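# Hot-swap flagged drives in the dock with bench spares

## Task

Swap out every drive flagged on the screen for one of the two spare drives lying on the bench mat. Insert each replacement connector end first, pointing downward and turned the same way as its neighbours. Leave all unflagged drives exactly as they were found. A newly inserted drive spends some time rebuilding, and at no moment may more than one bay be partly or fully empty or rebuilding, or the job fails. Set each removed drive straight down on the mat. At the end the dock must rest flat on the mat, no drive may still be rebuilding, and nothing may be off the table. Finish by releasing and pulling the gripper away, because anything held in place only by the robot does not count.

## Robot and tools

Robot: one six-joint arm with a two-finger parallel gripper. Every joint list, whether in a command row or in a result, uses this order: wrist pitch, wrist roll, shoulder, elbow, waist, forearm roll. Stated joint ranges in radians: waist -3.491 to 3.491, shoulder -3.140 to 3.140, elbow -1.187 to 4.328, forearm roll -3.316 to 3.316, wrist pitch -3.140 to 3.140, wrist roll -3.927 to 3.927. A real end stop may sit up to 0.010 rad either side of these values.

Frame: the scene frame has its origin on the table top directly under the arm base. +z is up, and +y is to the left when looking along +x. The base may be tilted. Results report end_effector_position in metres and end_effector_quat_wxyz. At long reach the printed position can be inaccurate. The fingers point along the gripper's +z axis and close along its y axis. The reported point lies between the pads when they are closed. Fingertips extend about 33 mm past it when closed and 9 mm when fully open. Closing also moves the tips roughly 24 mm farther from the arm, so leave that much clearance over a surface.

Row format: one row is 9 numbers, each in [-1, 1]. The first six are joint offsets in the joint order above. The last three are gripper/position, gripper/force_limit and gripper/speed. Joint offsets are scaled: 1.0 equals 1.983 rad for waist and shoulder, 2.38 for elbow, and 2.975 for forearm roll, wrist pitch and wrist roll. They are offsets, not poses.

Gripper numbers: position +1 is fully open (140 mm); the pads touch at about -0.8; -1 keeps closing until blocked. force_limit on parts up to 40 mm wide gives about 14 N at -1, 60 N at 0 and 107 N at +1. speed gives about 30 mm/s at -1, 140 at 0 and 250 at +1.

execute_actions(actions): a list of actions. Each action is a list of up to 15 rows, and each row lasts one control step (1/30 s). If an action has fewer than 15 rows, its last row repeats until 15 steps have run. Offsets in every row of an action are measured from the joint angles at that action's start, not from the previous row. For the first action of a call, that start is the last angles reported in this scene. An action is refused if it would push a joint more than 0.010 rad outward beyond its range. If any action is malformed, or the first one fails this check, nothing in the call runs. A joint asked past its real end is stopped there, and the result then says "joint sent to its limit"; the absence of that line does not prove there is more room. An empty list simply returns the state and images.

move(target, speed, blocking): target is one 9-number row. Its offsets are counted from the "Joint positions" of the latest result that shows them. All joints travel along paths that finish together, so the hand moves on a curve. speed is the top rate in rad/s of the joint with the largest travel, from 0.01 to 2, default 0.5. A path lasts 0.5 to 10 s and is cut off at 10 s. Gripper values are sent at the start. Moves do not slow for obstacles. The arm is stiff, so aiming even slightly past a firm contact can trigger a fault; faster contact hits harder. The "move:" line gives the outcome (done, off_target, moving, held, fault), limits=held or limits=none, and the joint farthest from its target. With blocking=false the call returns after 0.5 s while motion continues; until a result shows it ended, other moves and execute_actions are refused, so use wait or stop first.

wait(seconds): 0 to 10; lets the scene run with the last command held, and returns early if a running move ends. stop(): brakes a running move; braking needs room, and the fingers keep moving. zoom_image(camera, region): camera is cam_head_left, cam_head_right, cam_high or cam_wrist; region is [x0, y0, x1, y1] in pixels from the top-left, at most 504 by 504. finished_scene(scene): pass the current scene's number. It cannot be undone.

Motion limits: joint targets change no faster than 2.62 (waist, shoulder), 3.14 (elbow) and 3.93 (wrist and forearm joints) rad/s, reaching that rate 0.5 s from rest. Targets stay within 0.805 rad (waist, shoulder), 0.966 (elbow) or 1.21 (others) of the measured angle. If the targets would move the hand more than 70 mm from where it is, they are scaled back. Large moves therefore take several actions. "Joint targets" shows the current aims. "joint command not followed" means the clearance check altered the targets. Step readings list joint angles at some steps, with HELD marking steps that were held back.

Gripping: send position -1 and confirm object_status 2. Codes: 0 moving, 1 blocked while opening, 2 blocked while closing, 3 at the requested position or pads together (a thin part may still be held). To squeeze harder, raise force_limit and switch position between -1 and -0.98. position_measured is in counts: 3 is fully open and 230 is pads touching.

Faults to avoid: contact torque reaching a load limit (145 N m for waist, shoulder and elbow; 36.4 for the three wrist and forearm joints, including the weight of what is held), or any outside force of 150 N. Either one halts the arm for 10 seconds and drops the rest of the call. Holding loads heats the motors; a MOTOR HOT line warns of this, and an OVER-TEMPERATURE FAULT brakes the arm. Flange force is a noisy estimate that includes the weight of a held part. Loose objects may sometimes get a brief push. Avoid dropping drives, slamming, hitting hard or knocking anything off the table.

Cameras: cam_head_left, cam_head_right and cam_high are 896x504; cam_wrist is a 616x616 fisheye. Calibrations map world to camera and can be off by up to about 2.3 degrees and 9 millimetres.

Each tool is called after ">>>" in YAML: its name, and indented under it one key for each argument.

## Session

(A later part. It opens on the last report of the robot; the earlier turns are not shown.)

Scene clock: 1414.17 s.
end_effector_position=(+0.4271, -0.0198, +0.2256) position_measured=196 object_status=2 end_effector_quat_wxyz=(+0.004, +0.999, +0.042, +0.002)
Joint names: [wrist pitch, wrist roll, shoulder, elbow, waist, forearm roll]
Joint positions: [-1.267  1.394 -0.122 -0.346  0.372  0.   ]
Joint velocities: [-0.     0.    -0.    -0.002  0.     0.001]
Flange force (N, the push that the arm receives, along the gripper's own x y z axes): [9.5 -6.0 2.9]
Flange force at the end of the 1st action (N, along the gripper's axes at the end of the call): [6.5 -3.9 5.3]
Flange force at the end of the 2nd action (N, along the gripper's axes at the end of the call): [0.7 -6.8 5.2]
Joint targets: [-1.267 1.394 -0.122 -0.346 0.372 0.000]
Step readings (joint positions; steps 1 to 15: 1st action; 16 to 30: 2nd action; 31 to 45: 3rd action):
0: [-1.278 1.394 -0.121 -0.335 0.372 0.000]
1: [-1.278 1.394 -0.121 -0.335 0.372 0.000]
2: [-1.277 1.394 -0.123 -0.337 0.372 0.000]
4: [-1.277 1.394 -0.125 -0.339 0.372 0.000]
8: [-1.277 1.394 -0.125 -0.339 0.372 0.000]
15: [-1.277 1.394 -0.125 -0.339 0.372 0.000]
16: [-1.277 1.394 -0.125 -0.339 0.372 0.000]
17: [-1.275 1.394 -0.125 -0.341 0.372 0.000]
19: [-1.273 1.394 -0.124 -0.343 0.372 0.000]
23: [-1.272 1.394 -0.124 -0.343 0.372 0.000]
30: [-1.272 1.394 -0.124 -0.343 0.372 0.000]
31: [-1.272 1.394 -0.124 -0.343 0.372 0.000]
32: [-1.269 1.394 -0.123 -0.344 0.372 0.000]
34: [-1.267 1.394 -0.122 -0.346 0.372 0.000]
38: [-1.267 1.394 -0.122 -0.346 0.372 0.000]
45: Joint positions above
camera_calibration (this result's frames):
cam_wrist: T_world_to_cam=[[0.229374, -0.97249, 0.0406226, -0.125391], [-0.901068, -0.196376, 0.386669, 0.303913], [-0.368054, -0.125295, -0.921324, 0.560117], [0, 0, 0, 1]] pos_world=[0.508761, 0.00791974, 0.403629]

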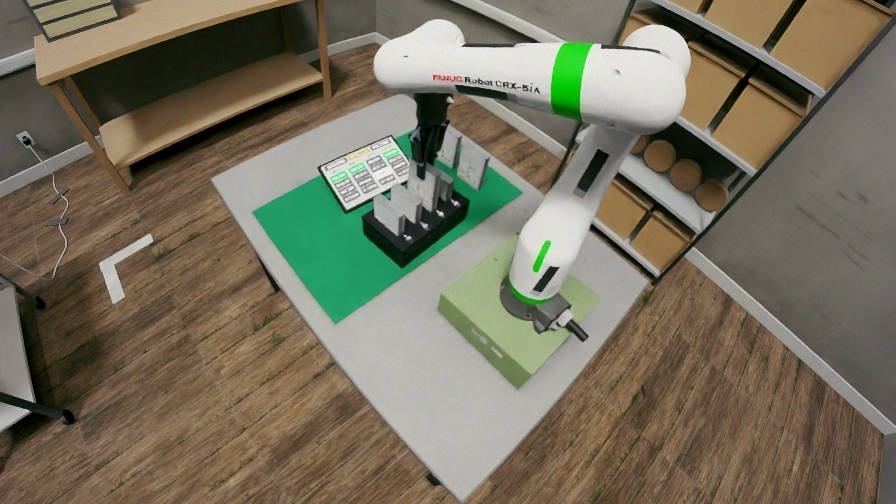

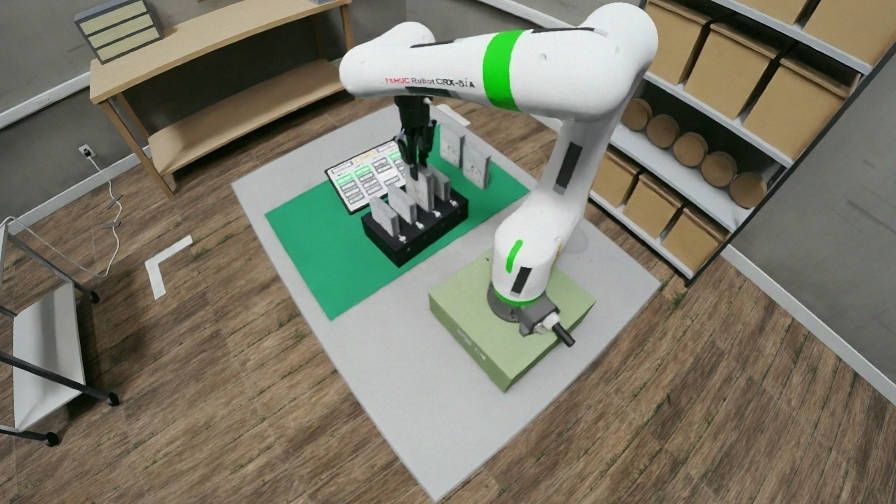

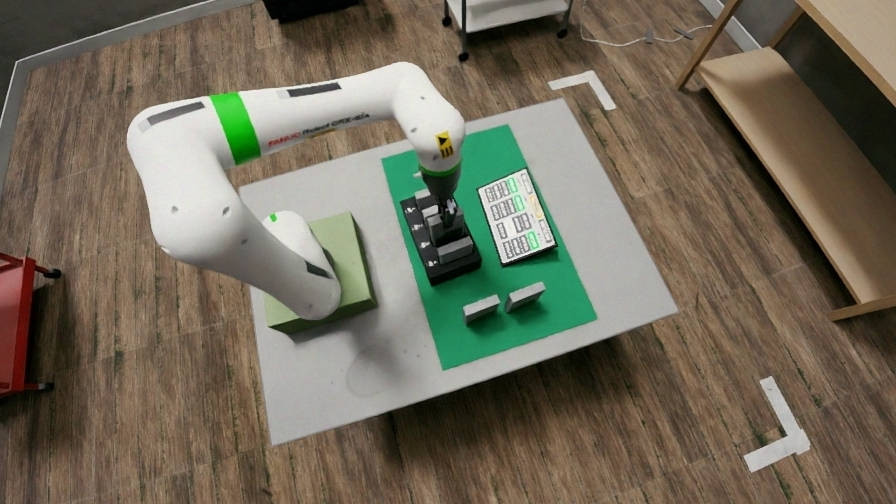

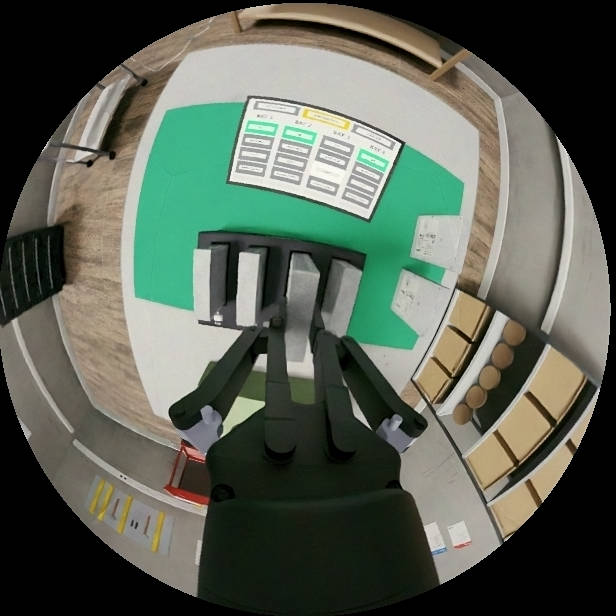

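Looks seated in the slot mouth; continuing in 2 mm steps.

>>> execute_actions:
  actions:
    - [[0.0017,0,0.0008,-0.0014,0,0,-1,0.5,0]]
    - [[0.0017,0,0.0008,-0.0014,0,0,-1,0.5,0]]
    - [[0.0017,0,0.0008,-0.0014,0,0,-1,0.5,0]]
    - [[0.0017,0,0.0008,-0.0014,0,0,-1,0.5,0]]

Scene clock: 1418.60 s.
end_effector_position=(+0.4272, -0.0199, +0.2176) position_measured=196 object_status=2 end_effector_quat_wxyz=(+0.004, +0.999, +0.042, +0.002)
Joint names: [wrist pitch, wrist roll, shoulder, elbow, waist, forearm roll]
Joint positions: [-1.247  1.394 -0.115 -0.36   0.372  0.   ]
Joint velocities: [-0.     0.001 -0.    -0.001  0.    -0.001]
Flange force (N, the push that the arm receives, along the gripper's own x y z axes): [5.9 -4.5 3.6]
Flange force at the end of the 1st action (N, along the gripper's axes at the end of the call): [9.8 -1.9 2.0]
Flange force at the end of the 2nd action (N, along the gripper's axes at the end of the call): [4.6 -5.2 4.7]
Flange force at the end of the 3rd action (N, along the gripper's axes at the end of the call): [6.2 -3.6 2.8]
Joint targets: [-1.247 1.394 -0.115 -0.360 0.372 0.000]
Step readings (joint positions; steps 1 to 15: 1st action; 16 to 30: 2nd action; 31 to 45: 3rd action; 46 to 60: 4th action):
0: [-1.267 1.394 -0.122 -0.346 0.372 0.000]
1: [-1.267 1.394 -0.122 -0.346 0.372 0.000]
2: [-1.264 1.394 -0.122 -0.348 0.372 0.000]
4: [-1.262 1.394 -0.121 -0.349 0.372 0.000]
8: [-1.262 1.394 -0.120 -0.349 0.372 0.000]
15: [-1.262 1.394 -0.120 -0.349 0.372 0.000]
16: [-1.262 1.394 -0.120 -0.349 0.372 0.000]
17: [-1.259 1.394 -0.120 -0.351 0.372 0.000]
19: [-1.257 1.394 -0.119 -0.353 0.372 0.000]
23: [-1.257 1.394 -0.119 -0.353 0.372 0.000]
30: [-1.257 1.394 -0.119 -0.353 0.372 0.000]
31: [-1.257 1.394 -0.119 -0.353 0.372 0.000]
32: [-1.254 1.394 -0.118 -0.354 0.372 0.000]
34: [-1.252 1.394 -0.117 -0.356 0.372 0.000]
38: [-1.252 1.394 -0.117 -0.356 0.372 0.000]
45: [-1.252 1.394 -0.117 -0.356 0.372 0.000]
46: [-1.252 1.394 -0.117 -0.356 0.372 0.000]
47: [-1.249 1.394 -0.116 -0.358 0.372 0.000]
49: [-1.247 1.394 -0.115 -0.359 0.372 0.000]
53: [-1.247 1.394 -0.115 -0.359 0.372 0.000]
60: Joint positions above
camera_calibration (this result's frames):
cam_wrist: T_world_to_cam=[[0.229364, -0.972493, 0.0406131, -0.12512], [-0.901187, -0.196411, 0.386374, 0.307283], [-0.367769, -0.12522, -0.921448, 0.552677], [0, 0, 0, 1]] pos_world=[0.508875, 0.00788211, 0.395619]

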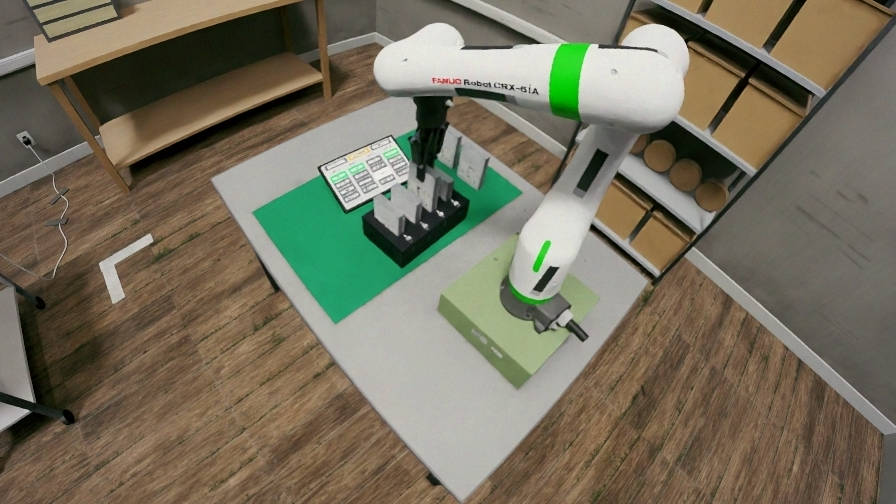

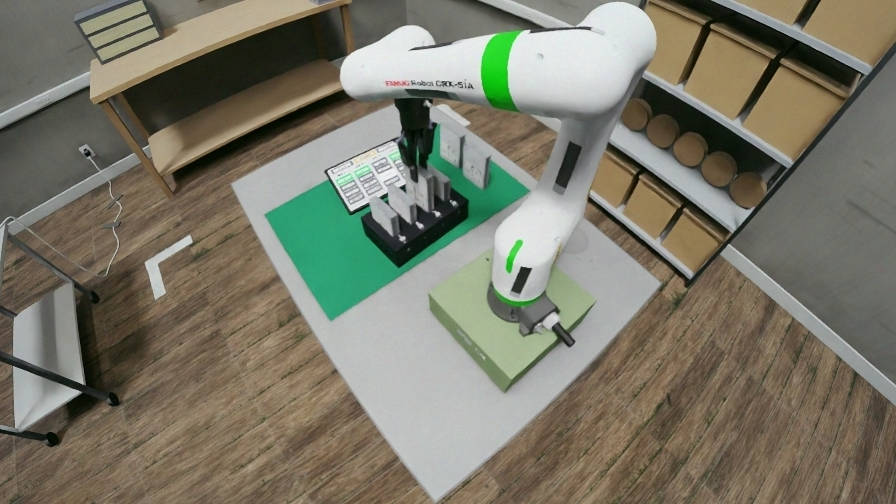

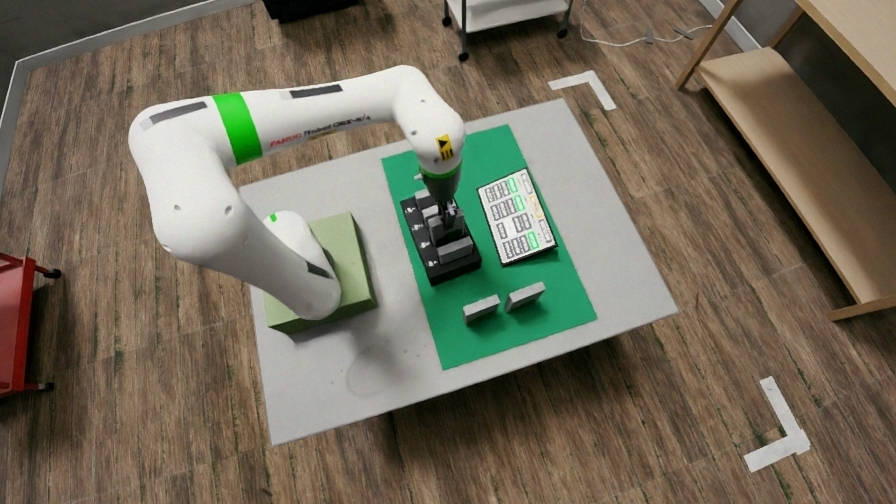

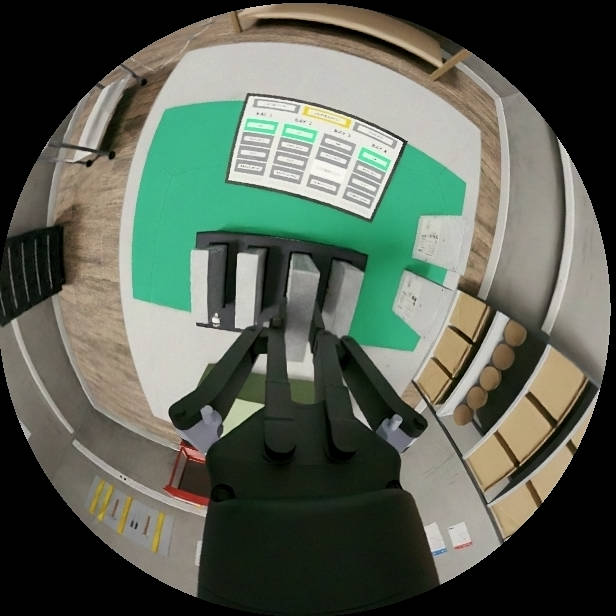

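>>> execute_actions:
  actions:
    - [[0.0018,0,0.0009,-0.0014,0,0,-1,0.5,0]]
    - [[0.0018,0,0.0009,-0.0014,0,0,-1,0.5,0]]
    - [[0.0018,0,0.0009,-0.0014,0,0,-1,0.5,0]]
    - [[0.0018,0,0.0009,-0.0014,0,0,-1,0.5,0]]
    - [[0.0018,0,0.0009,-0.0014,0,0,-1,0.5,0]]
    - [[0.0018,0,0.0009,-0.0014,0,0,-1,0.5,0]]

Scene clock: 1425.73 s.
end_effector_position=(+0.4277, -0.0199, +0.2051) position_measured=196 object_status=2 end_effector_quat_wxyz=(+0.004, +0.999, +0.042, +0.002)
Joint names: [wrist pitch, wrist roll, shoulder, elbow, waist, forearm roll]
Joint positions: [-1.214  1.394 -0.104 -0.38   0.372  0.   ]
Joint velocities: [ 0.002  0.     0.     0.001  0.    -0.002]
Flange force (N, the push that the arm receives, along the gripper's own x y z axes): [9.4 -5.8 6.5]
Flange force at the end of the 2nd action (N, along the gripper's axes at the end of the call): [8.7 -2.5 4.4]
Flange force at the end of the 3rd action (N, along the gripper's axes at the end of the call): [9.2 -1.4 1.1]
Flange force at the end of the 4th action (N, along the gripper's axes at the end of the call): [7.7 -2.9 5.9]
Flange force at the end of the 5th action (N, along the gripper's axes at the end of the call): [8.6 -3.0 3.5]
Joint targets: [-1.214 1.394 -0.104 -0.380 0.372 0.000]
Step readings (joint positions; steps 1 to 15: 1st action; 16 to 30: 2nd action; 31 to 45: 3rd action; 46 to 60: 4th action; 61 to 75: 5th action; 76 to 90: 6th action):
0: [-1.247 1.394 -0.115 -0.360 0.372 0.000]
1: [-1.246 1.394 -0.115 -0.360 0.372 0.000]
2: [-1.244 1.394 -0.115 -0.361 0.372 0.000]
4: [-1.241 1.394 -0.114 -0.363 0.372 0.000]
8: [-1.241 1.394 -0.114 -0.363 0.372 0.000]
15: [-1.241 1.394 -0.114 -0.363 0.372 0.000]
16: [-1.241 1.394 -0.114 -0.363 0.372 0.000]
17: [-1.238 1.394 -0.113 -0.364 0.372 0.000]
19: [-1.236 1.394 -0.112 -0.366 0.372 0.000]
23: [-1.236 1.394 -0.112 -0.366 0.372 0.000]
30: [-1.236 1.394 -0.112 -0.366 0.372 0.000]
31: [-1.236 1.394 -0.112 -0.366 0.372 0.000]
32: [-1.233 1.394 -0.111 -0.367 0.372 0.000]
34: [-1.230 1.394 -0.110 -0.369 0.372 0.000]
38: [-1.230 1.394 -0.110 -0.370 0.372 0.000]
45: [-1.230 1.394 -0.110 -0.370 0.372 0.000]
46: [-1.230 1.394 -0.110 -0.370 0.372 0.000]
47: [-1.228 1.394 -0.109 -0.371 0.372 0.000]
49: [-1.225 1.394 -0.108 -0.373 0.372 0.000]
53: [-1.225 1.394 -0.108 -0.373 0.372 0.000]
60: [-1.225 1.394 -0.108 -0.373 0.372 0.000]
61: [-1.225 1.394 -0.108 -0.373 0.372 0.000]
62: [-1.222 1.394 -0.108 -0.374 0.372 0.000]
64: [-1.220 1.394 -0.106 -0.376 0.372 0.000]
68: [-1.220 1.394 -0.106 -0.376 0.372 0.000]
75: [-1.220 1.394 -0.106 -0.376 0.372 0.000]
76: [-1.220 1.394 -0.106 -0.376 0.372 0.000]
77: [-1.217 1.394 -0.105 -0.378 0.372 0.000]
79: [-1.214 1.394 -0.104 -0.380 0.372 0.000]
83: [-1.214 1.394 -0.104 -0.380 0.372 0.000]
90: Joint positions above
camera_calibration (this result's frames):
cam_wrist: T_world_to_cam=[[0.229333, -0.972502, 0.0405816, -0.124682], [-0.901584, -0.196527, 0.385387, 0.3129], [-0.366814, -0.12497, -0.921862, 0.541045], [0, 0, 0, 1]] pos_world=[0.509162, 0.00785405, 0.383242]

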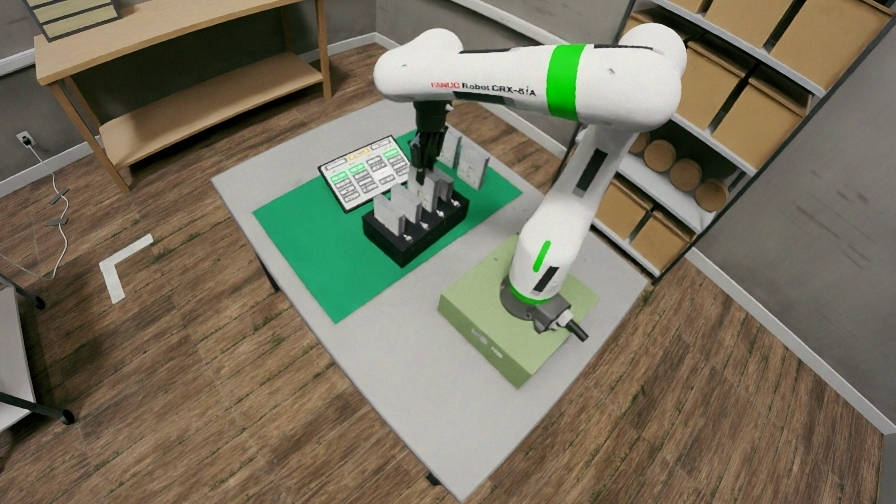

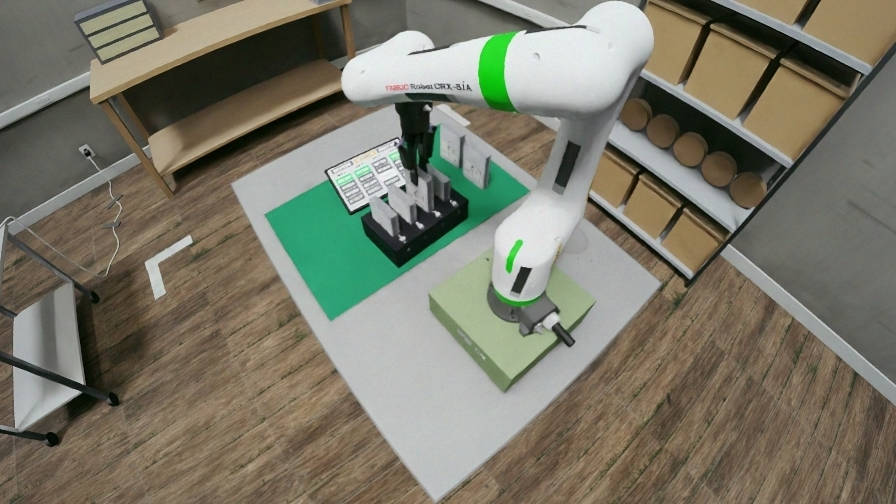

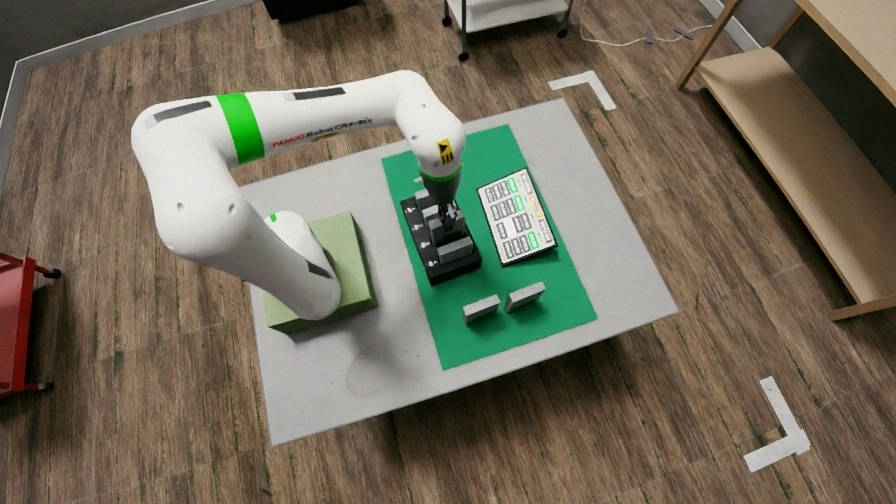

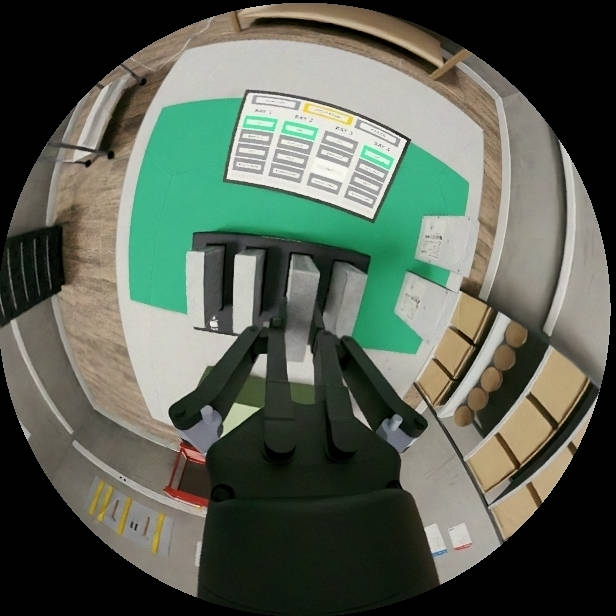

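In the slot. Sliding down to z≈0.172.

>>> execute_actions:
  actions:
    - [[0.0037,0,0.0018,-0.0029,0,0,-1,0.5,0]]
    - [[0.0037,0,0.0018,-0.0029,0,0,-1,0.5,0]]
    - [[0.0037,0,0.0018,-0.0029,0,0,-1,0.5,0]]
    - [[0.0037,0,0.0018,-0.0029,0,0,-1,0.5,0]]
    - [[0.0037,0,0.0018,-0.0029,0,0,-1,0.5,0]]
    - [[0.0035,0,0.0021,-0.0024,0,0,-1,0.5,0]]
    - [[0.0035,0,0.0021,-0.0024,0,0,-1,0.5,0]]
    - [[0.0035,0,0.0021,-0.0024,0,0,-1,0.5,0]]

Scene clock: 1435.53 s.
end_effector_position=(+0.4281, -0.0200, +0.1726) position_measured=196 object_status=2 end_effector_quat_wxyz=(+0.003, +0.999, +0.042, +0.004)
Joint names: [wrist pitch, wrist roll, shoulder, elbow, waist, forearm roll]
Joint positions: [-1.128  1.394 -0.074 -0.431  0.372  0.   ]
Joint velocities: [ 0.001 -0.001 -0.001 -0.     0.    -0.   ]
Flange force (N, the push that the arm receives, along the gripper's own x y z axes): [3.8 -6.0 4.3]
Flange force at the end of the 4th action (N, along the gripper's axes at the end of the call): [7.1 -3.4 4.7]
Flange force at the end of the 5th action (N, along the gripper's axes at the end of the call): [5.4 -5.4 2.9]
Flange force at the end of the 6th action (N, along the gripper's axes at the end of the call): [3.6 -3.8 1.5]
Flange force at the end of the 7th action (N, along the gripper's axes at the end of the call): [3.1 -2.9 1.7]
Joint targets: [-1.128 1.394 -0.074 -0.431 0.372 0.000]
Step readings (joint positions; steps 1 to 15: 1st action; 16 to 30: 2nd action; 31 to 45: 3rd action; 46 to 60: 4th action; 61 to 75: 5th action; 76 to 90: 6th action; 91 to 105: 7th action; 106 to 120: 8th action):
0: [-1.214 1.394 -0.104 -0.380 0.372 0.000]
1: [-1.214 1.394 -0.104 -0.380 0.372 0.000]
2: [-1.211 1.394 -0.104 -0.382 0.372 0.000]
4: [-1.204 1.394 -0.101 -0.387 0.372 0.000]
8: [-1.203 1.394 -0.101 -0.387 0.372 0.000]
15: [-1.203 1.394 -0.101 -0.387 0.372 0.000]
16: [-1.203 1.394 -0.101 -0.387 0.372 0.000]
17: [-1.200 1.394 -0.100 -0.388 0.372 0.000]
19: [-1.193 1.394 -0.097 -0.393 0.372 0.000]
23: [-1.192 1.394 -0.097 -0.393 0.372 0.000]
30: [-1.192 1.394 -0.097 -0.393 0.372 0.000]
31: [-1.192 1.394 -0.097 -0.393 0.372 0.000]
32: [-1.189 1.394 -0.097 -0.396 0.372 0.000]
34: [-1.182 1.394 -0.094 -0.400 0.372 0.000]
38: [-1.181 1.394 -0.094 -0.400 0.372 0.000]
45: [-1.181 1.394 -0.094 -0.400 0.372 0.000]
46: [-1.181 1.394 -0.094 -0.400 0.372 0.000]
47: [-1.178 1.394 -0.093 -0.402 0.372 0.000]
49: [-1.171 1.394 -0.090 -0.407 0.372 0.000]
53: [-1.170 1.394 -0.090 -0.407 0.372 0.000]
60: [-1.170 1.394 -0.090 -0.407 0.372 0.000]
61: [-1.170 1.394 -0.090 -0.407 0.372 0.000]
62: [-1.167 1.394 -0.089 -0.409 0.372 0.000]
64: [-1.160 1.394 -0.087 -0.414 0.372 0.000]
68: [-1.159 1.394 -0.086 -0.414 0.372 0.000]
75: [-1.159 1.394 -0.086 -0.414 0.372 0.000]
76: [-1.159 1.394 -0.086 -0.414 0.372 0.000]
77: [-1.156 1.394 -0.085 -0.416 0.372 0.000]
79: [-1.149 1.394 -0.082 -0.420 0.372 0.000]
83: [-1.149 1.394 -0.082 -0.420 0.372 0.000]
90: [-1.149 1.394 -0.082 -0.420 0.372 0.000]
91: [-1.149 1.394 -0.082 -0.420 0.372 0.000]
92: [-1.145 1.394 -0.081 -0.422 0.372 0.000]
94: [-1.139 1.394 -0.078 -0.426 0.372 0.000]
98: [-1.139 1.394 -0.078 -0.426 0.372 0.000]
105: [-1.139 1.394 -0.078 -0.426 0.372 0.000]
106: [-1.138 1.394 -0.078 -0.426 0.372 0.000]
107: [-1.135 1.394 -0.077 -0.427 0.372 0.000]
109: [-1.128 1.394 -0.074 -0.431 0.372 0.000]
113: [-1.128 1.394 -0.074 -0.431 0.372 0.000]
120: Joint positions above
camera_calibration (this result's frames):
cam_wrist: T_world_to_cam=[[0.229216, -0.972534, 0.0404674, -0.123548], [-0.903022, -0.196946, 0.381791, 0.327013], [-0.363335, -0.124055, -0.923362, 0.509955], [0, 0, 0, 1]] pos_world=[0.508904, 0.0075126, 0.351023]

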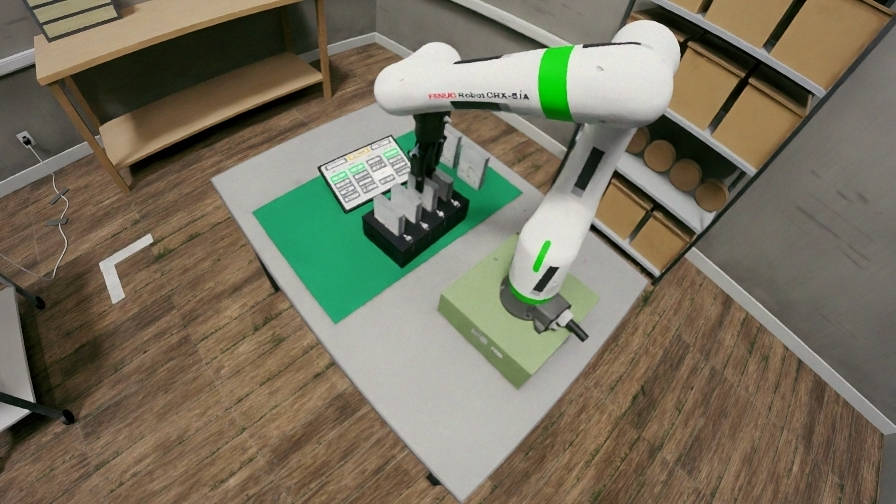

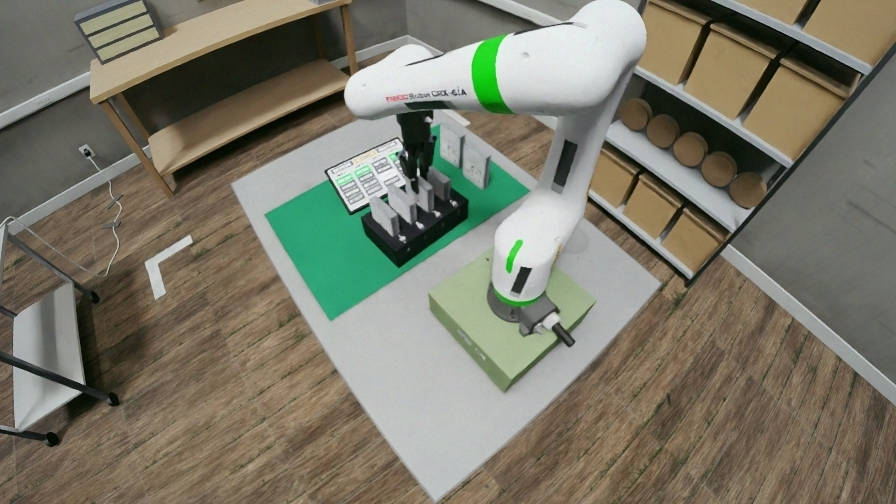

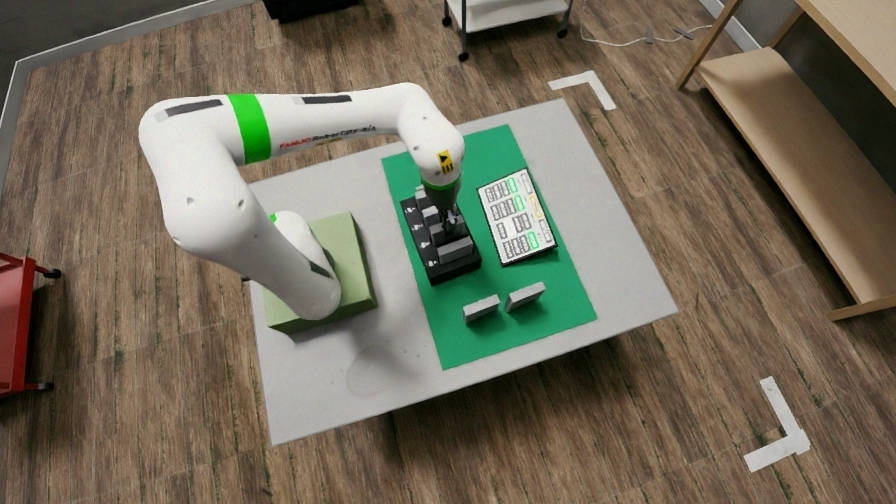

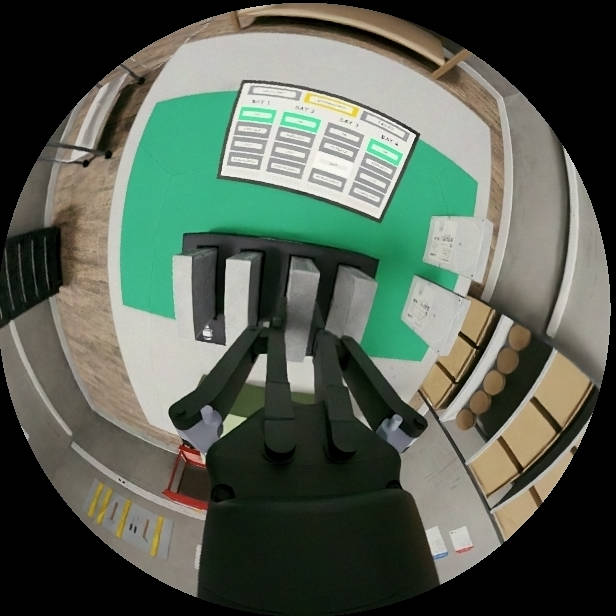

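>>> execute_actions:
  actions:
    - [[0.0017,0,0.0011,-0.0012,0,0,-1,0.5,0]]
    - [[0.0017,0,0.0011,-0.0012,0,0,-1,0.5,0]]
    - [[0.0017,0,0.0011,-0.0012,0,0,-1,0.5,0]]

Scene clock: 1452.53 s.
end_effector_position=(+0.4281, -0.0201, +0.1667) position_measured=196 object_status=2 end_effector_quat_wxyz=(+0.003, +0.999, +0.042, +0.004)
Joint names: [wrist pitch, wrist roll, shoulder, elbow, waist, forearm roll]
Joint positions: [-1.113  1.394 -0.067 -0.44   0.372  0.   ]
Joint velocities: [ 0.    -0.001  0.    -0.     0.     0.001]
Flange force (N, the push that the arm receives, along the gripper's own x y z axes): [10.5 -2.9 -12.3]
Flange force at the end of the 1st action (N, along the gripper's axes at the end of the call): [7.3 -1.7 -0.9]
Flange force at the end of the 2nd action (N, along the gripper's axes at the end of the call): [4.7 -2.9 -13.2]
Joint targets: [-1.113 1.394 -0.067 -0.440 0.372 0.000]
Step readings (joint positions; steps 1 to 15: 1st action; 16 to 30: 2nd action; 31 to 45: 3rd action):
0: [-1.128 1.394 -0.074 -0.431 0.372 0.000]
1: [-1.128 1.394 -0.074 -0.431 0.372 0.000]
2: [-1.126 1.394 -0.073 -0.432 0.372 0.000]
4: [-1.123 1.394 -0.072 -0.434 0.372 0.000]
8: [-1.123 1.394 -0.072 -0.434 0.372 0.000]
15: [-1.123 1.394 -0.071 -0.434 0.372 0.000]
16: [-1.123 1.394 -0.071 -0.434 0.372 0.000]
17: [-1.120 1.394 -0.071 -0.436 0.372 0.000]
19: [-1.118 1.394 -0.069 -0.437 0.372 0.000]
23: [-1.118 1.394 -0.069 -0.437 0.372 0.000]
30: [-1.118 1.394 -0.069 -0.437 0.372 0.000]
31: [-1.118 1.394 -0.069 -0.437 0.372 0.000]
32: [-1.115 1.394 -0.068 -0.438 0.372 0.000]
34: [-1.113 1.394 -0.067 -0.440 0.372 0.000]
38: [-1.113 1.394 -0.067 -0.440 0.372 0.000]
45: Joint positions above
camera_calibration (this result's frames):
cam_wrist: T_world_to_cam=[[0.229216, -0.972534, 0.0404665, -0.123359], [-0.903028, -0.196949, 0.381775, 0.329196], [-0.363319, -0.124051, -0.923369, 0.50445], [0, 0, 0, 1]] pos_world=[0.508825, 0.0074417, 0.345106]

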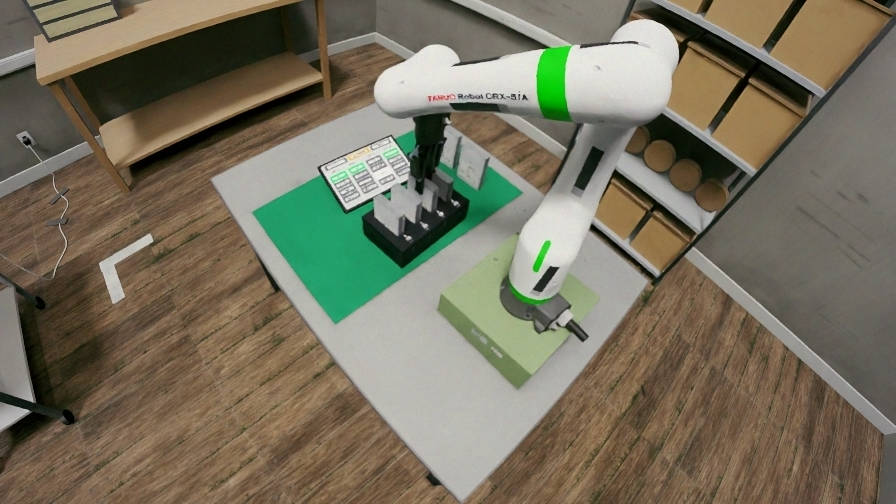

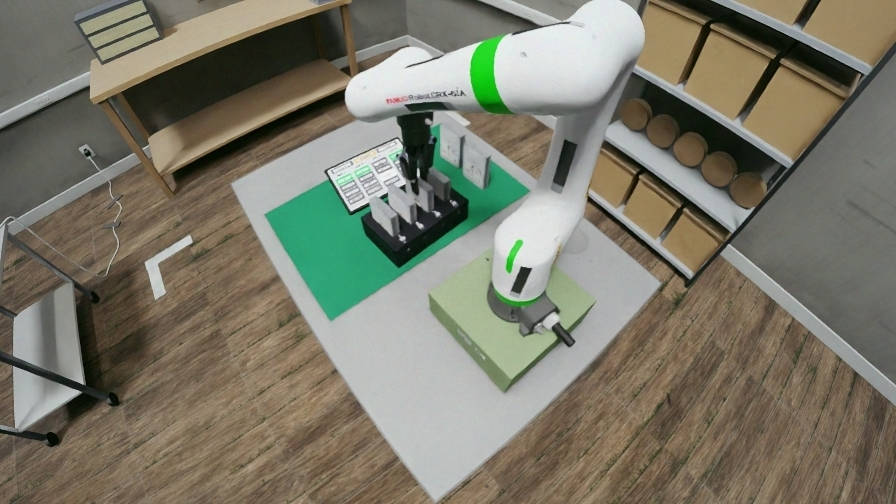

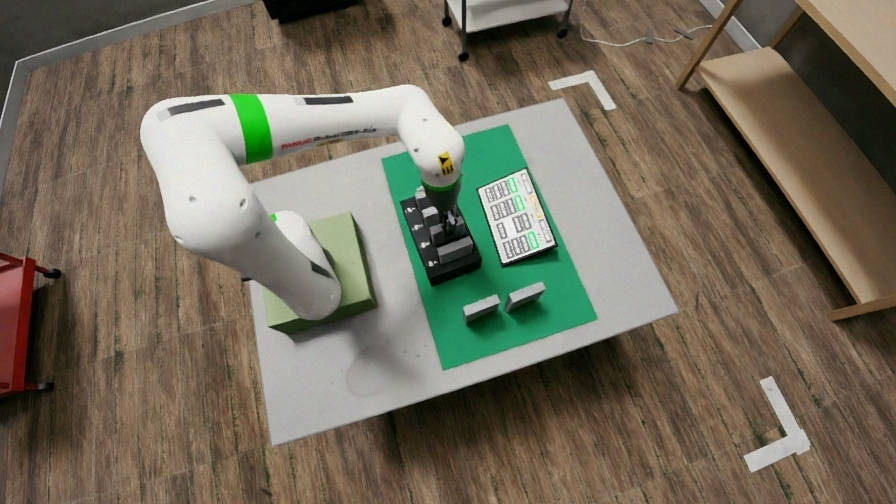

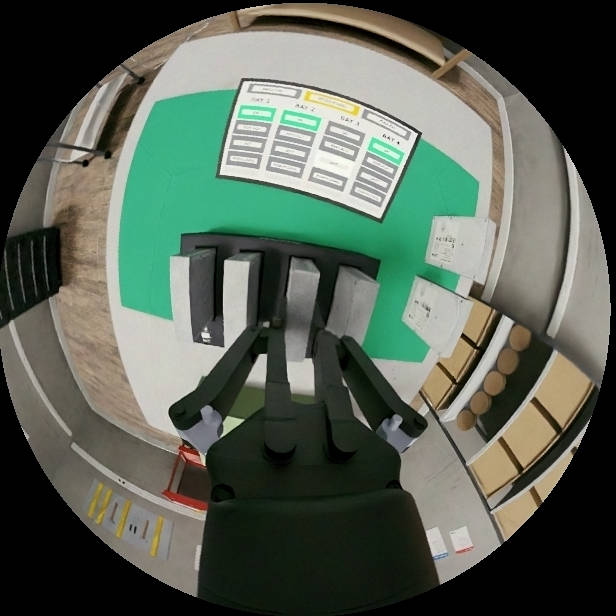

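>>> execute_actions:
  actions:
    - [[0.0017,0,0.0011,-0.0012,0,0,-1,0.5,0]]
    - [[0.0017,0,0.0011,-0.0012,0,0,-1,0.5,0]]
    - [[0.0017,0,0.0011,-0.0012,0,0,-1,0.5,0]]

Scene clock: 1457.97 s.
end_effector_position=(+0.4279, -0.0202, +0.1608) position_measured=196 object_status=2 end_effector_quat_wxyz=(+0.003, +0.999, +0.042, +0.004)
Joint names: [wrist pitch, wrist roll, shoulder, elbow, waist, forearm roll]
Joint positions: [-1.098  1.394 -0.06  -0.448  0.372  0.   ]
Joint velocities: [-0.     0.001 -0.    -0.001  0.    -0.002]
Flange force (N, the push that the arm receives, along the gripper's own x y z axes): [4.2 -3.9 -19.1]
Flange force at the end of the 1st action (N, along the gripper's axes at the end of the call): [2.7 -3.8 -19.6]
Flange force at the end of the 2nd action (N, along the gripper's axes at the end of the call): [5.0 -3.9 -15.9]
Joint targets: [-1.098 1.394 -0.060 -0.448 0.372 0.000]
Step readings (joint positions; steps 1 to 15: 1st action; 16 to 30: 2nd action; 31 to 45: 3rd action):
0: [-1.113 1.394 -0.067 -0.440 0.372 0.000]
1: [-1.113 1.394 -0.067 -0.440 0.372 0.000]
2: [-1.110 1.394 -0.066 -0.441 0.372 0.000]
4: [-1.108 1.394 -0.065 -0.443 0.372 0.000]
8: [-1.108 1.394 -0.065 -0.443 0.372 0.000]
15: [-1.108 1.394 -0.065 -0.443 0.372 0.000]
16: [-1.108 1.394 -0.065 -0.443 0.372 0.000]
17: [-1.105 1.394 -0.064 -0.444 0.372 0.000]
19: [-1.103 1.394 -0.063 -0.446 0.372 0.000]
23: [-1.103 1.394 -0.063 -0.446 0.372 0.000]
30: [-1.103 1.394 -0.063 -0.446 0.372 0.000]
31: [-1.103 1.394 -0.063 -0.446 0.372 0.000]
32: [-1.100 1.394 -0.062 -0.447 0.372 0.000]
34: [-1.098 1.394 -0.061 -0.448 0.372 0.000]
38: [-1.098 1.394 -0.061 -0.448 0.372 0.000]
45: Joint positions above
camera_calibration (this result's frames):
cam_wrist: T_world_to_cam=[[0.229217, -0.972534, 0.0404658, -0.123174], [-0.903031, -0.196951, 0.381766, 0.331283], [-0.363311, -0.124049, -0.923373, 0.498932], [0, 0, 0, 1]] pos_world=[0.50866, 0.00734778, 0.339212]

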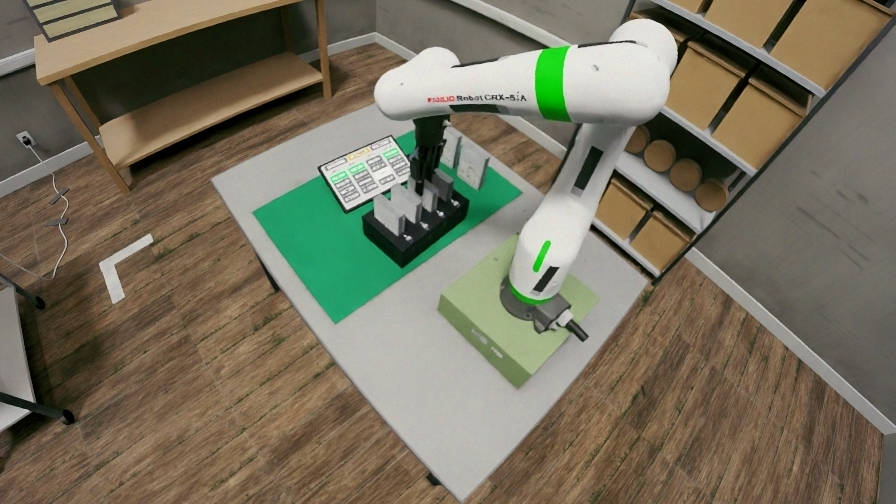

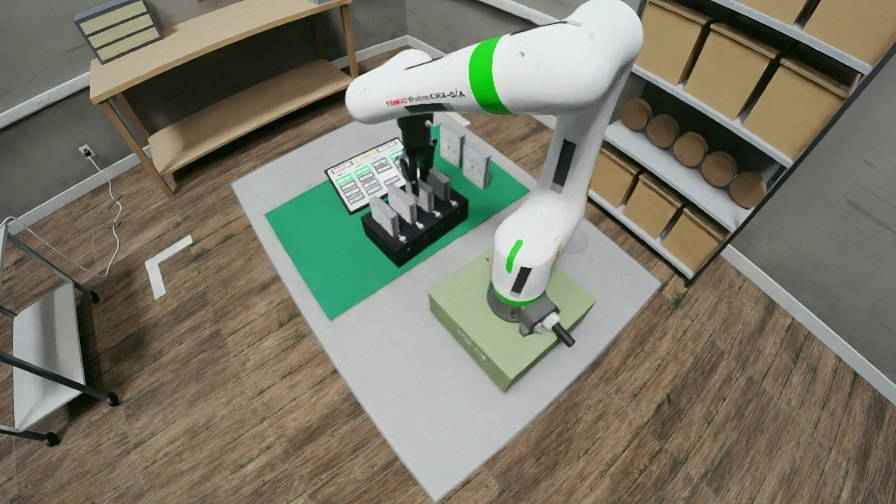

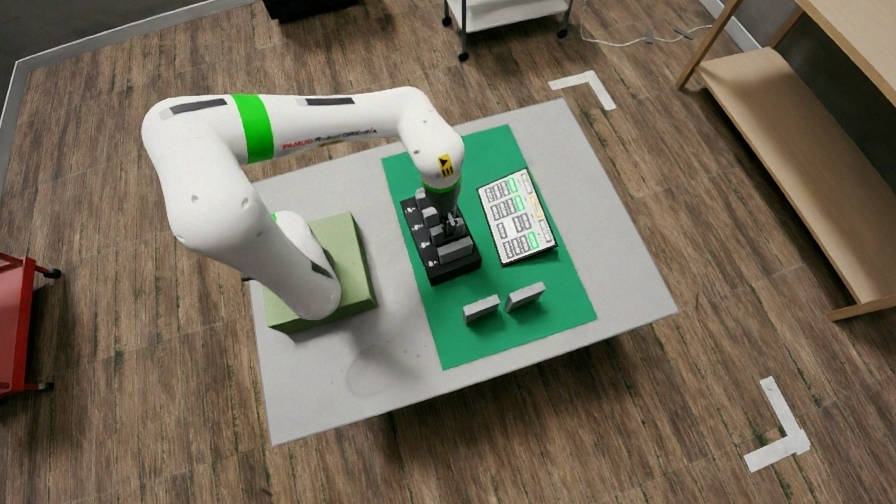

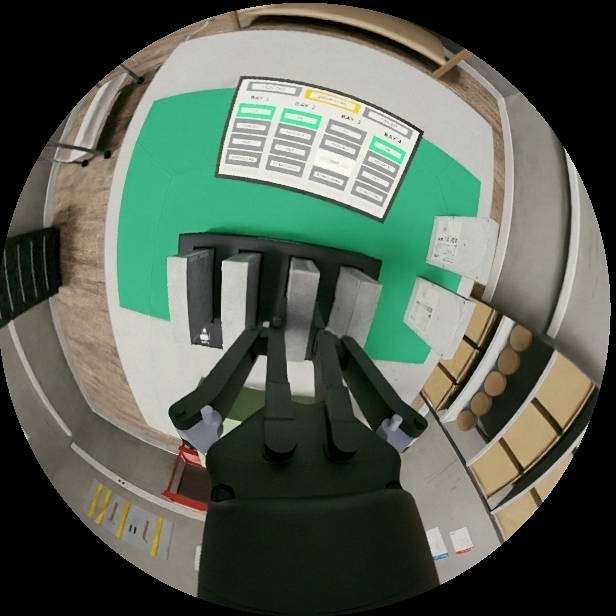

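>>> execute_actions:
  actions:
    - [[0.0012,0,0.0008,-0.0009,0,0,-1,0.5,0]]
    - [[0.0012,0,0.0008,-0.0009,0,0,-1,0.5,0]]

Scene clock: 1466.70 s.
end_effector_position=(+0.4276, -0.0202, +0.1579) position_measured=197 object_status=2 end_effector_quat_wxyz=(+0.003, +0.999, +0.042, +0.004)
Joint names: [wrist pitch, wrist roll, shoulder, elbow, waist, forearm roll]
Joint positions: [-1.091  1.394 -0.057 -0.453  0.372  0.   ]
Joint velocities: [-0.     0.001  0.     0.001  0.    -0.001]
Flange force (N, the push that the arm receives, along the gripper's own x y z axes): [8.4 -3.9 -14.5]
Flange force at the end of the 1st action (N, along the gripper's axes at the end of the call): [7.2 -2.2 20.7]
Joint targets: [-1.091 1.394 -0.057 -0.453 0.372 -0.000]
Step readings (joint positions; steps 1 to 15: 1st action; 16 to 30: 2nd action):
0: [-1.098 1.394 -0.060 -0.448 0.372 0.000]
1: [-1.098 1.394 -0.060 -0.449 0.372 0.000]
2: [-1.096 1.394 -0.060 -0.450 0.372 0.000]
4: [-1.094 1.394 -0.058 -0.451 0.372 -0.000]
8: [-1.094 1.394 -0.058 -0.451 0.372 -0.000]
15: [-1.094 1.394 -0.059 -0.451 0.372 -0.000]
16: [-1.094 1.394 -0.059 -0.451 0.372 -0.000]
17: [-1.092 1.394 -0.058 -0.452 0.372 -0.000]
19: [-1.091 1.394 -0.058 -0.452 0.372 -0.000]
23: [-1.091 1.394 -0.057 -0.453 0.372 0.000]
30: Joint positions above
camera_calibration (this result's frames):
cam_wrist: T_world_to_cam=[[0.229246, -0.972528, 0.040451, -0.123078], [-0.902914, -0.196946, 0.382046, 0.332055], [-0.363584, -0.124106, -0.923258, 0.49627], [0, 0, 0, 1]] pos_world=[0.508467, 0.00728985, 0.336303]

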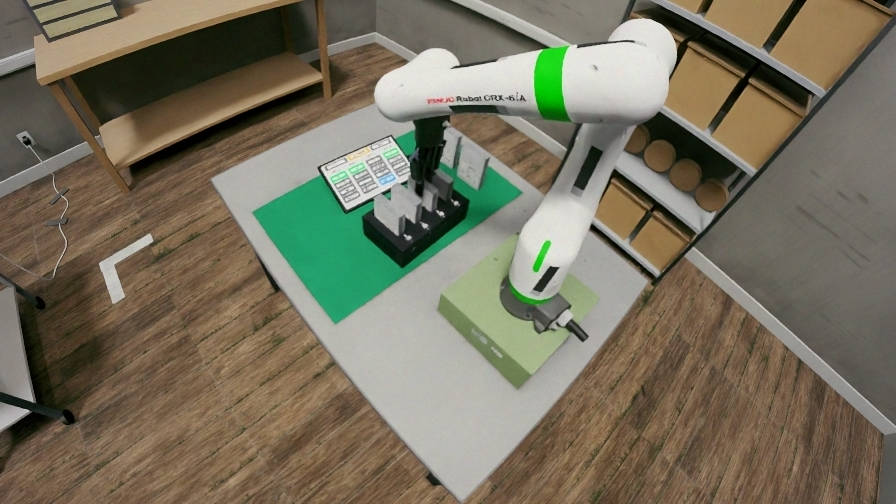

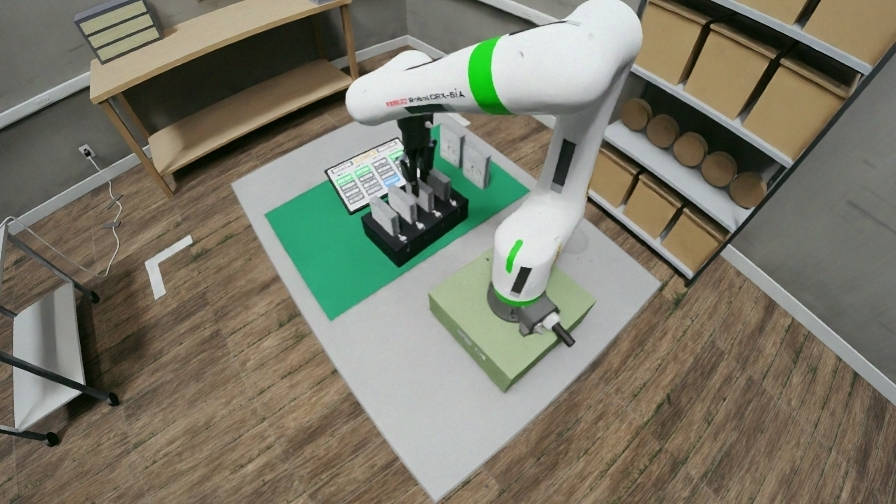

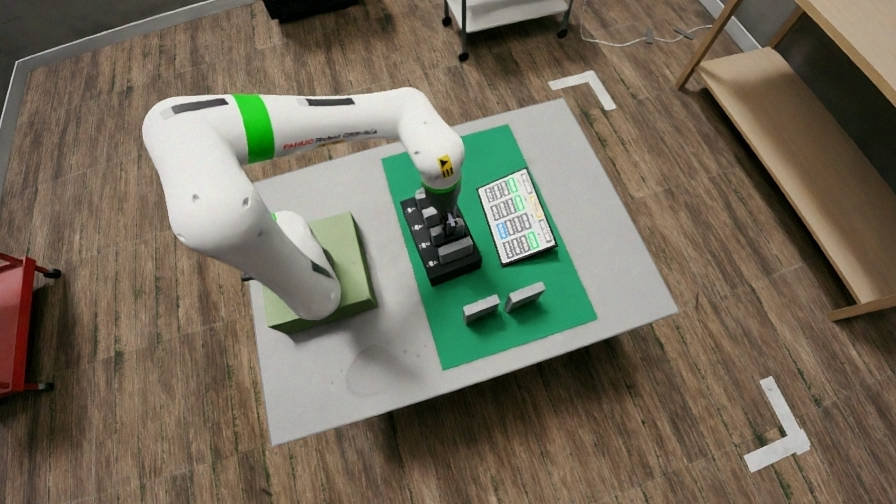

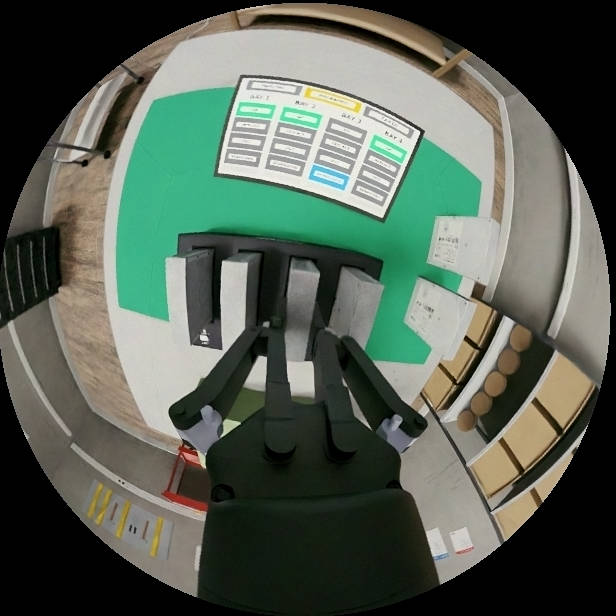

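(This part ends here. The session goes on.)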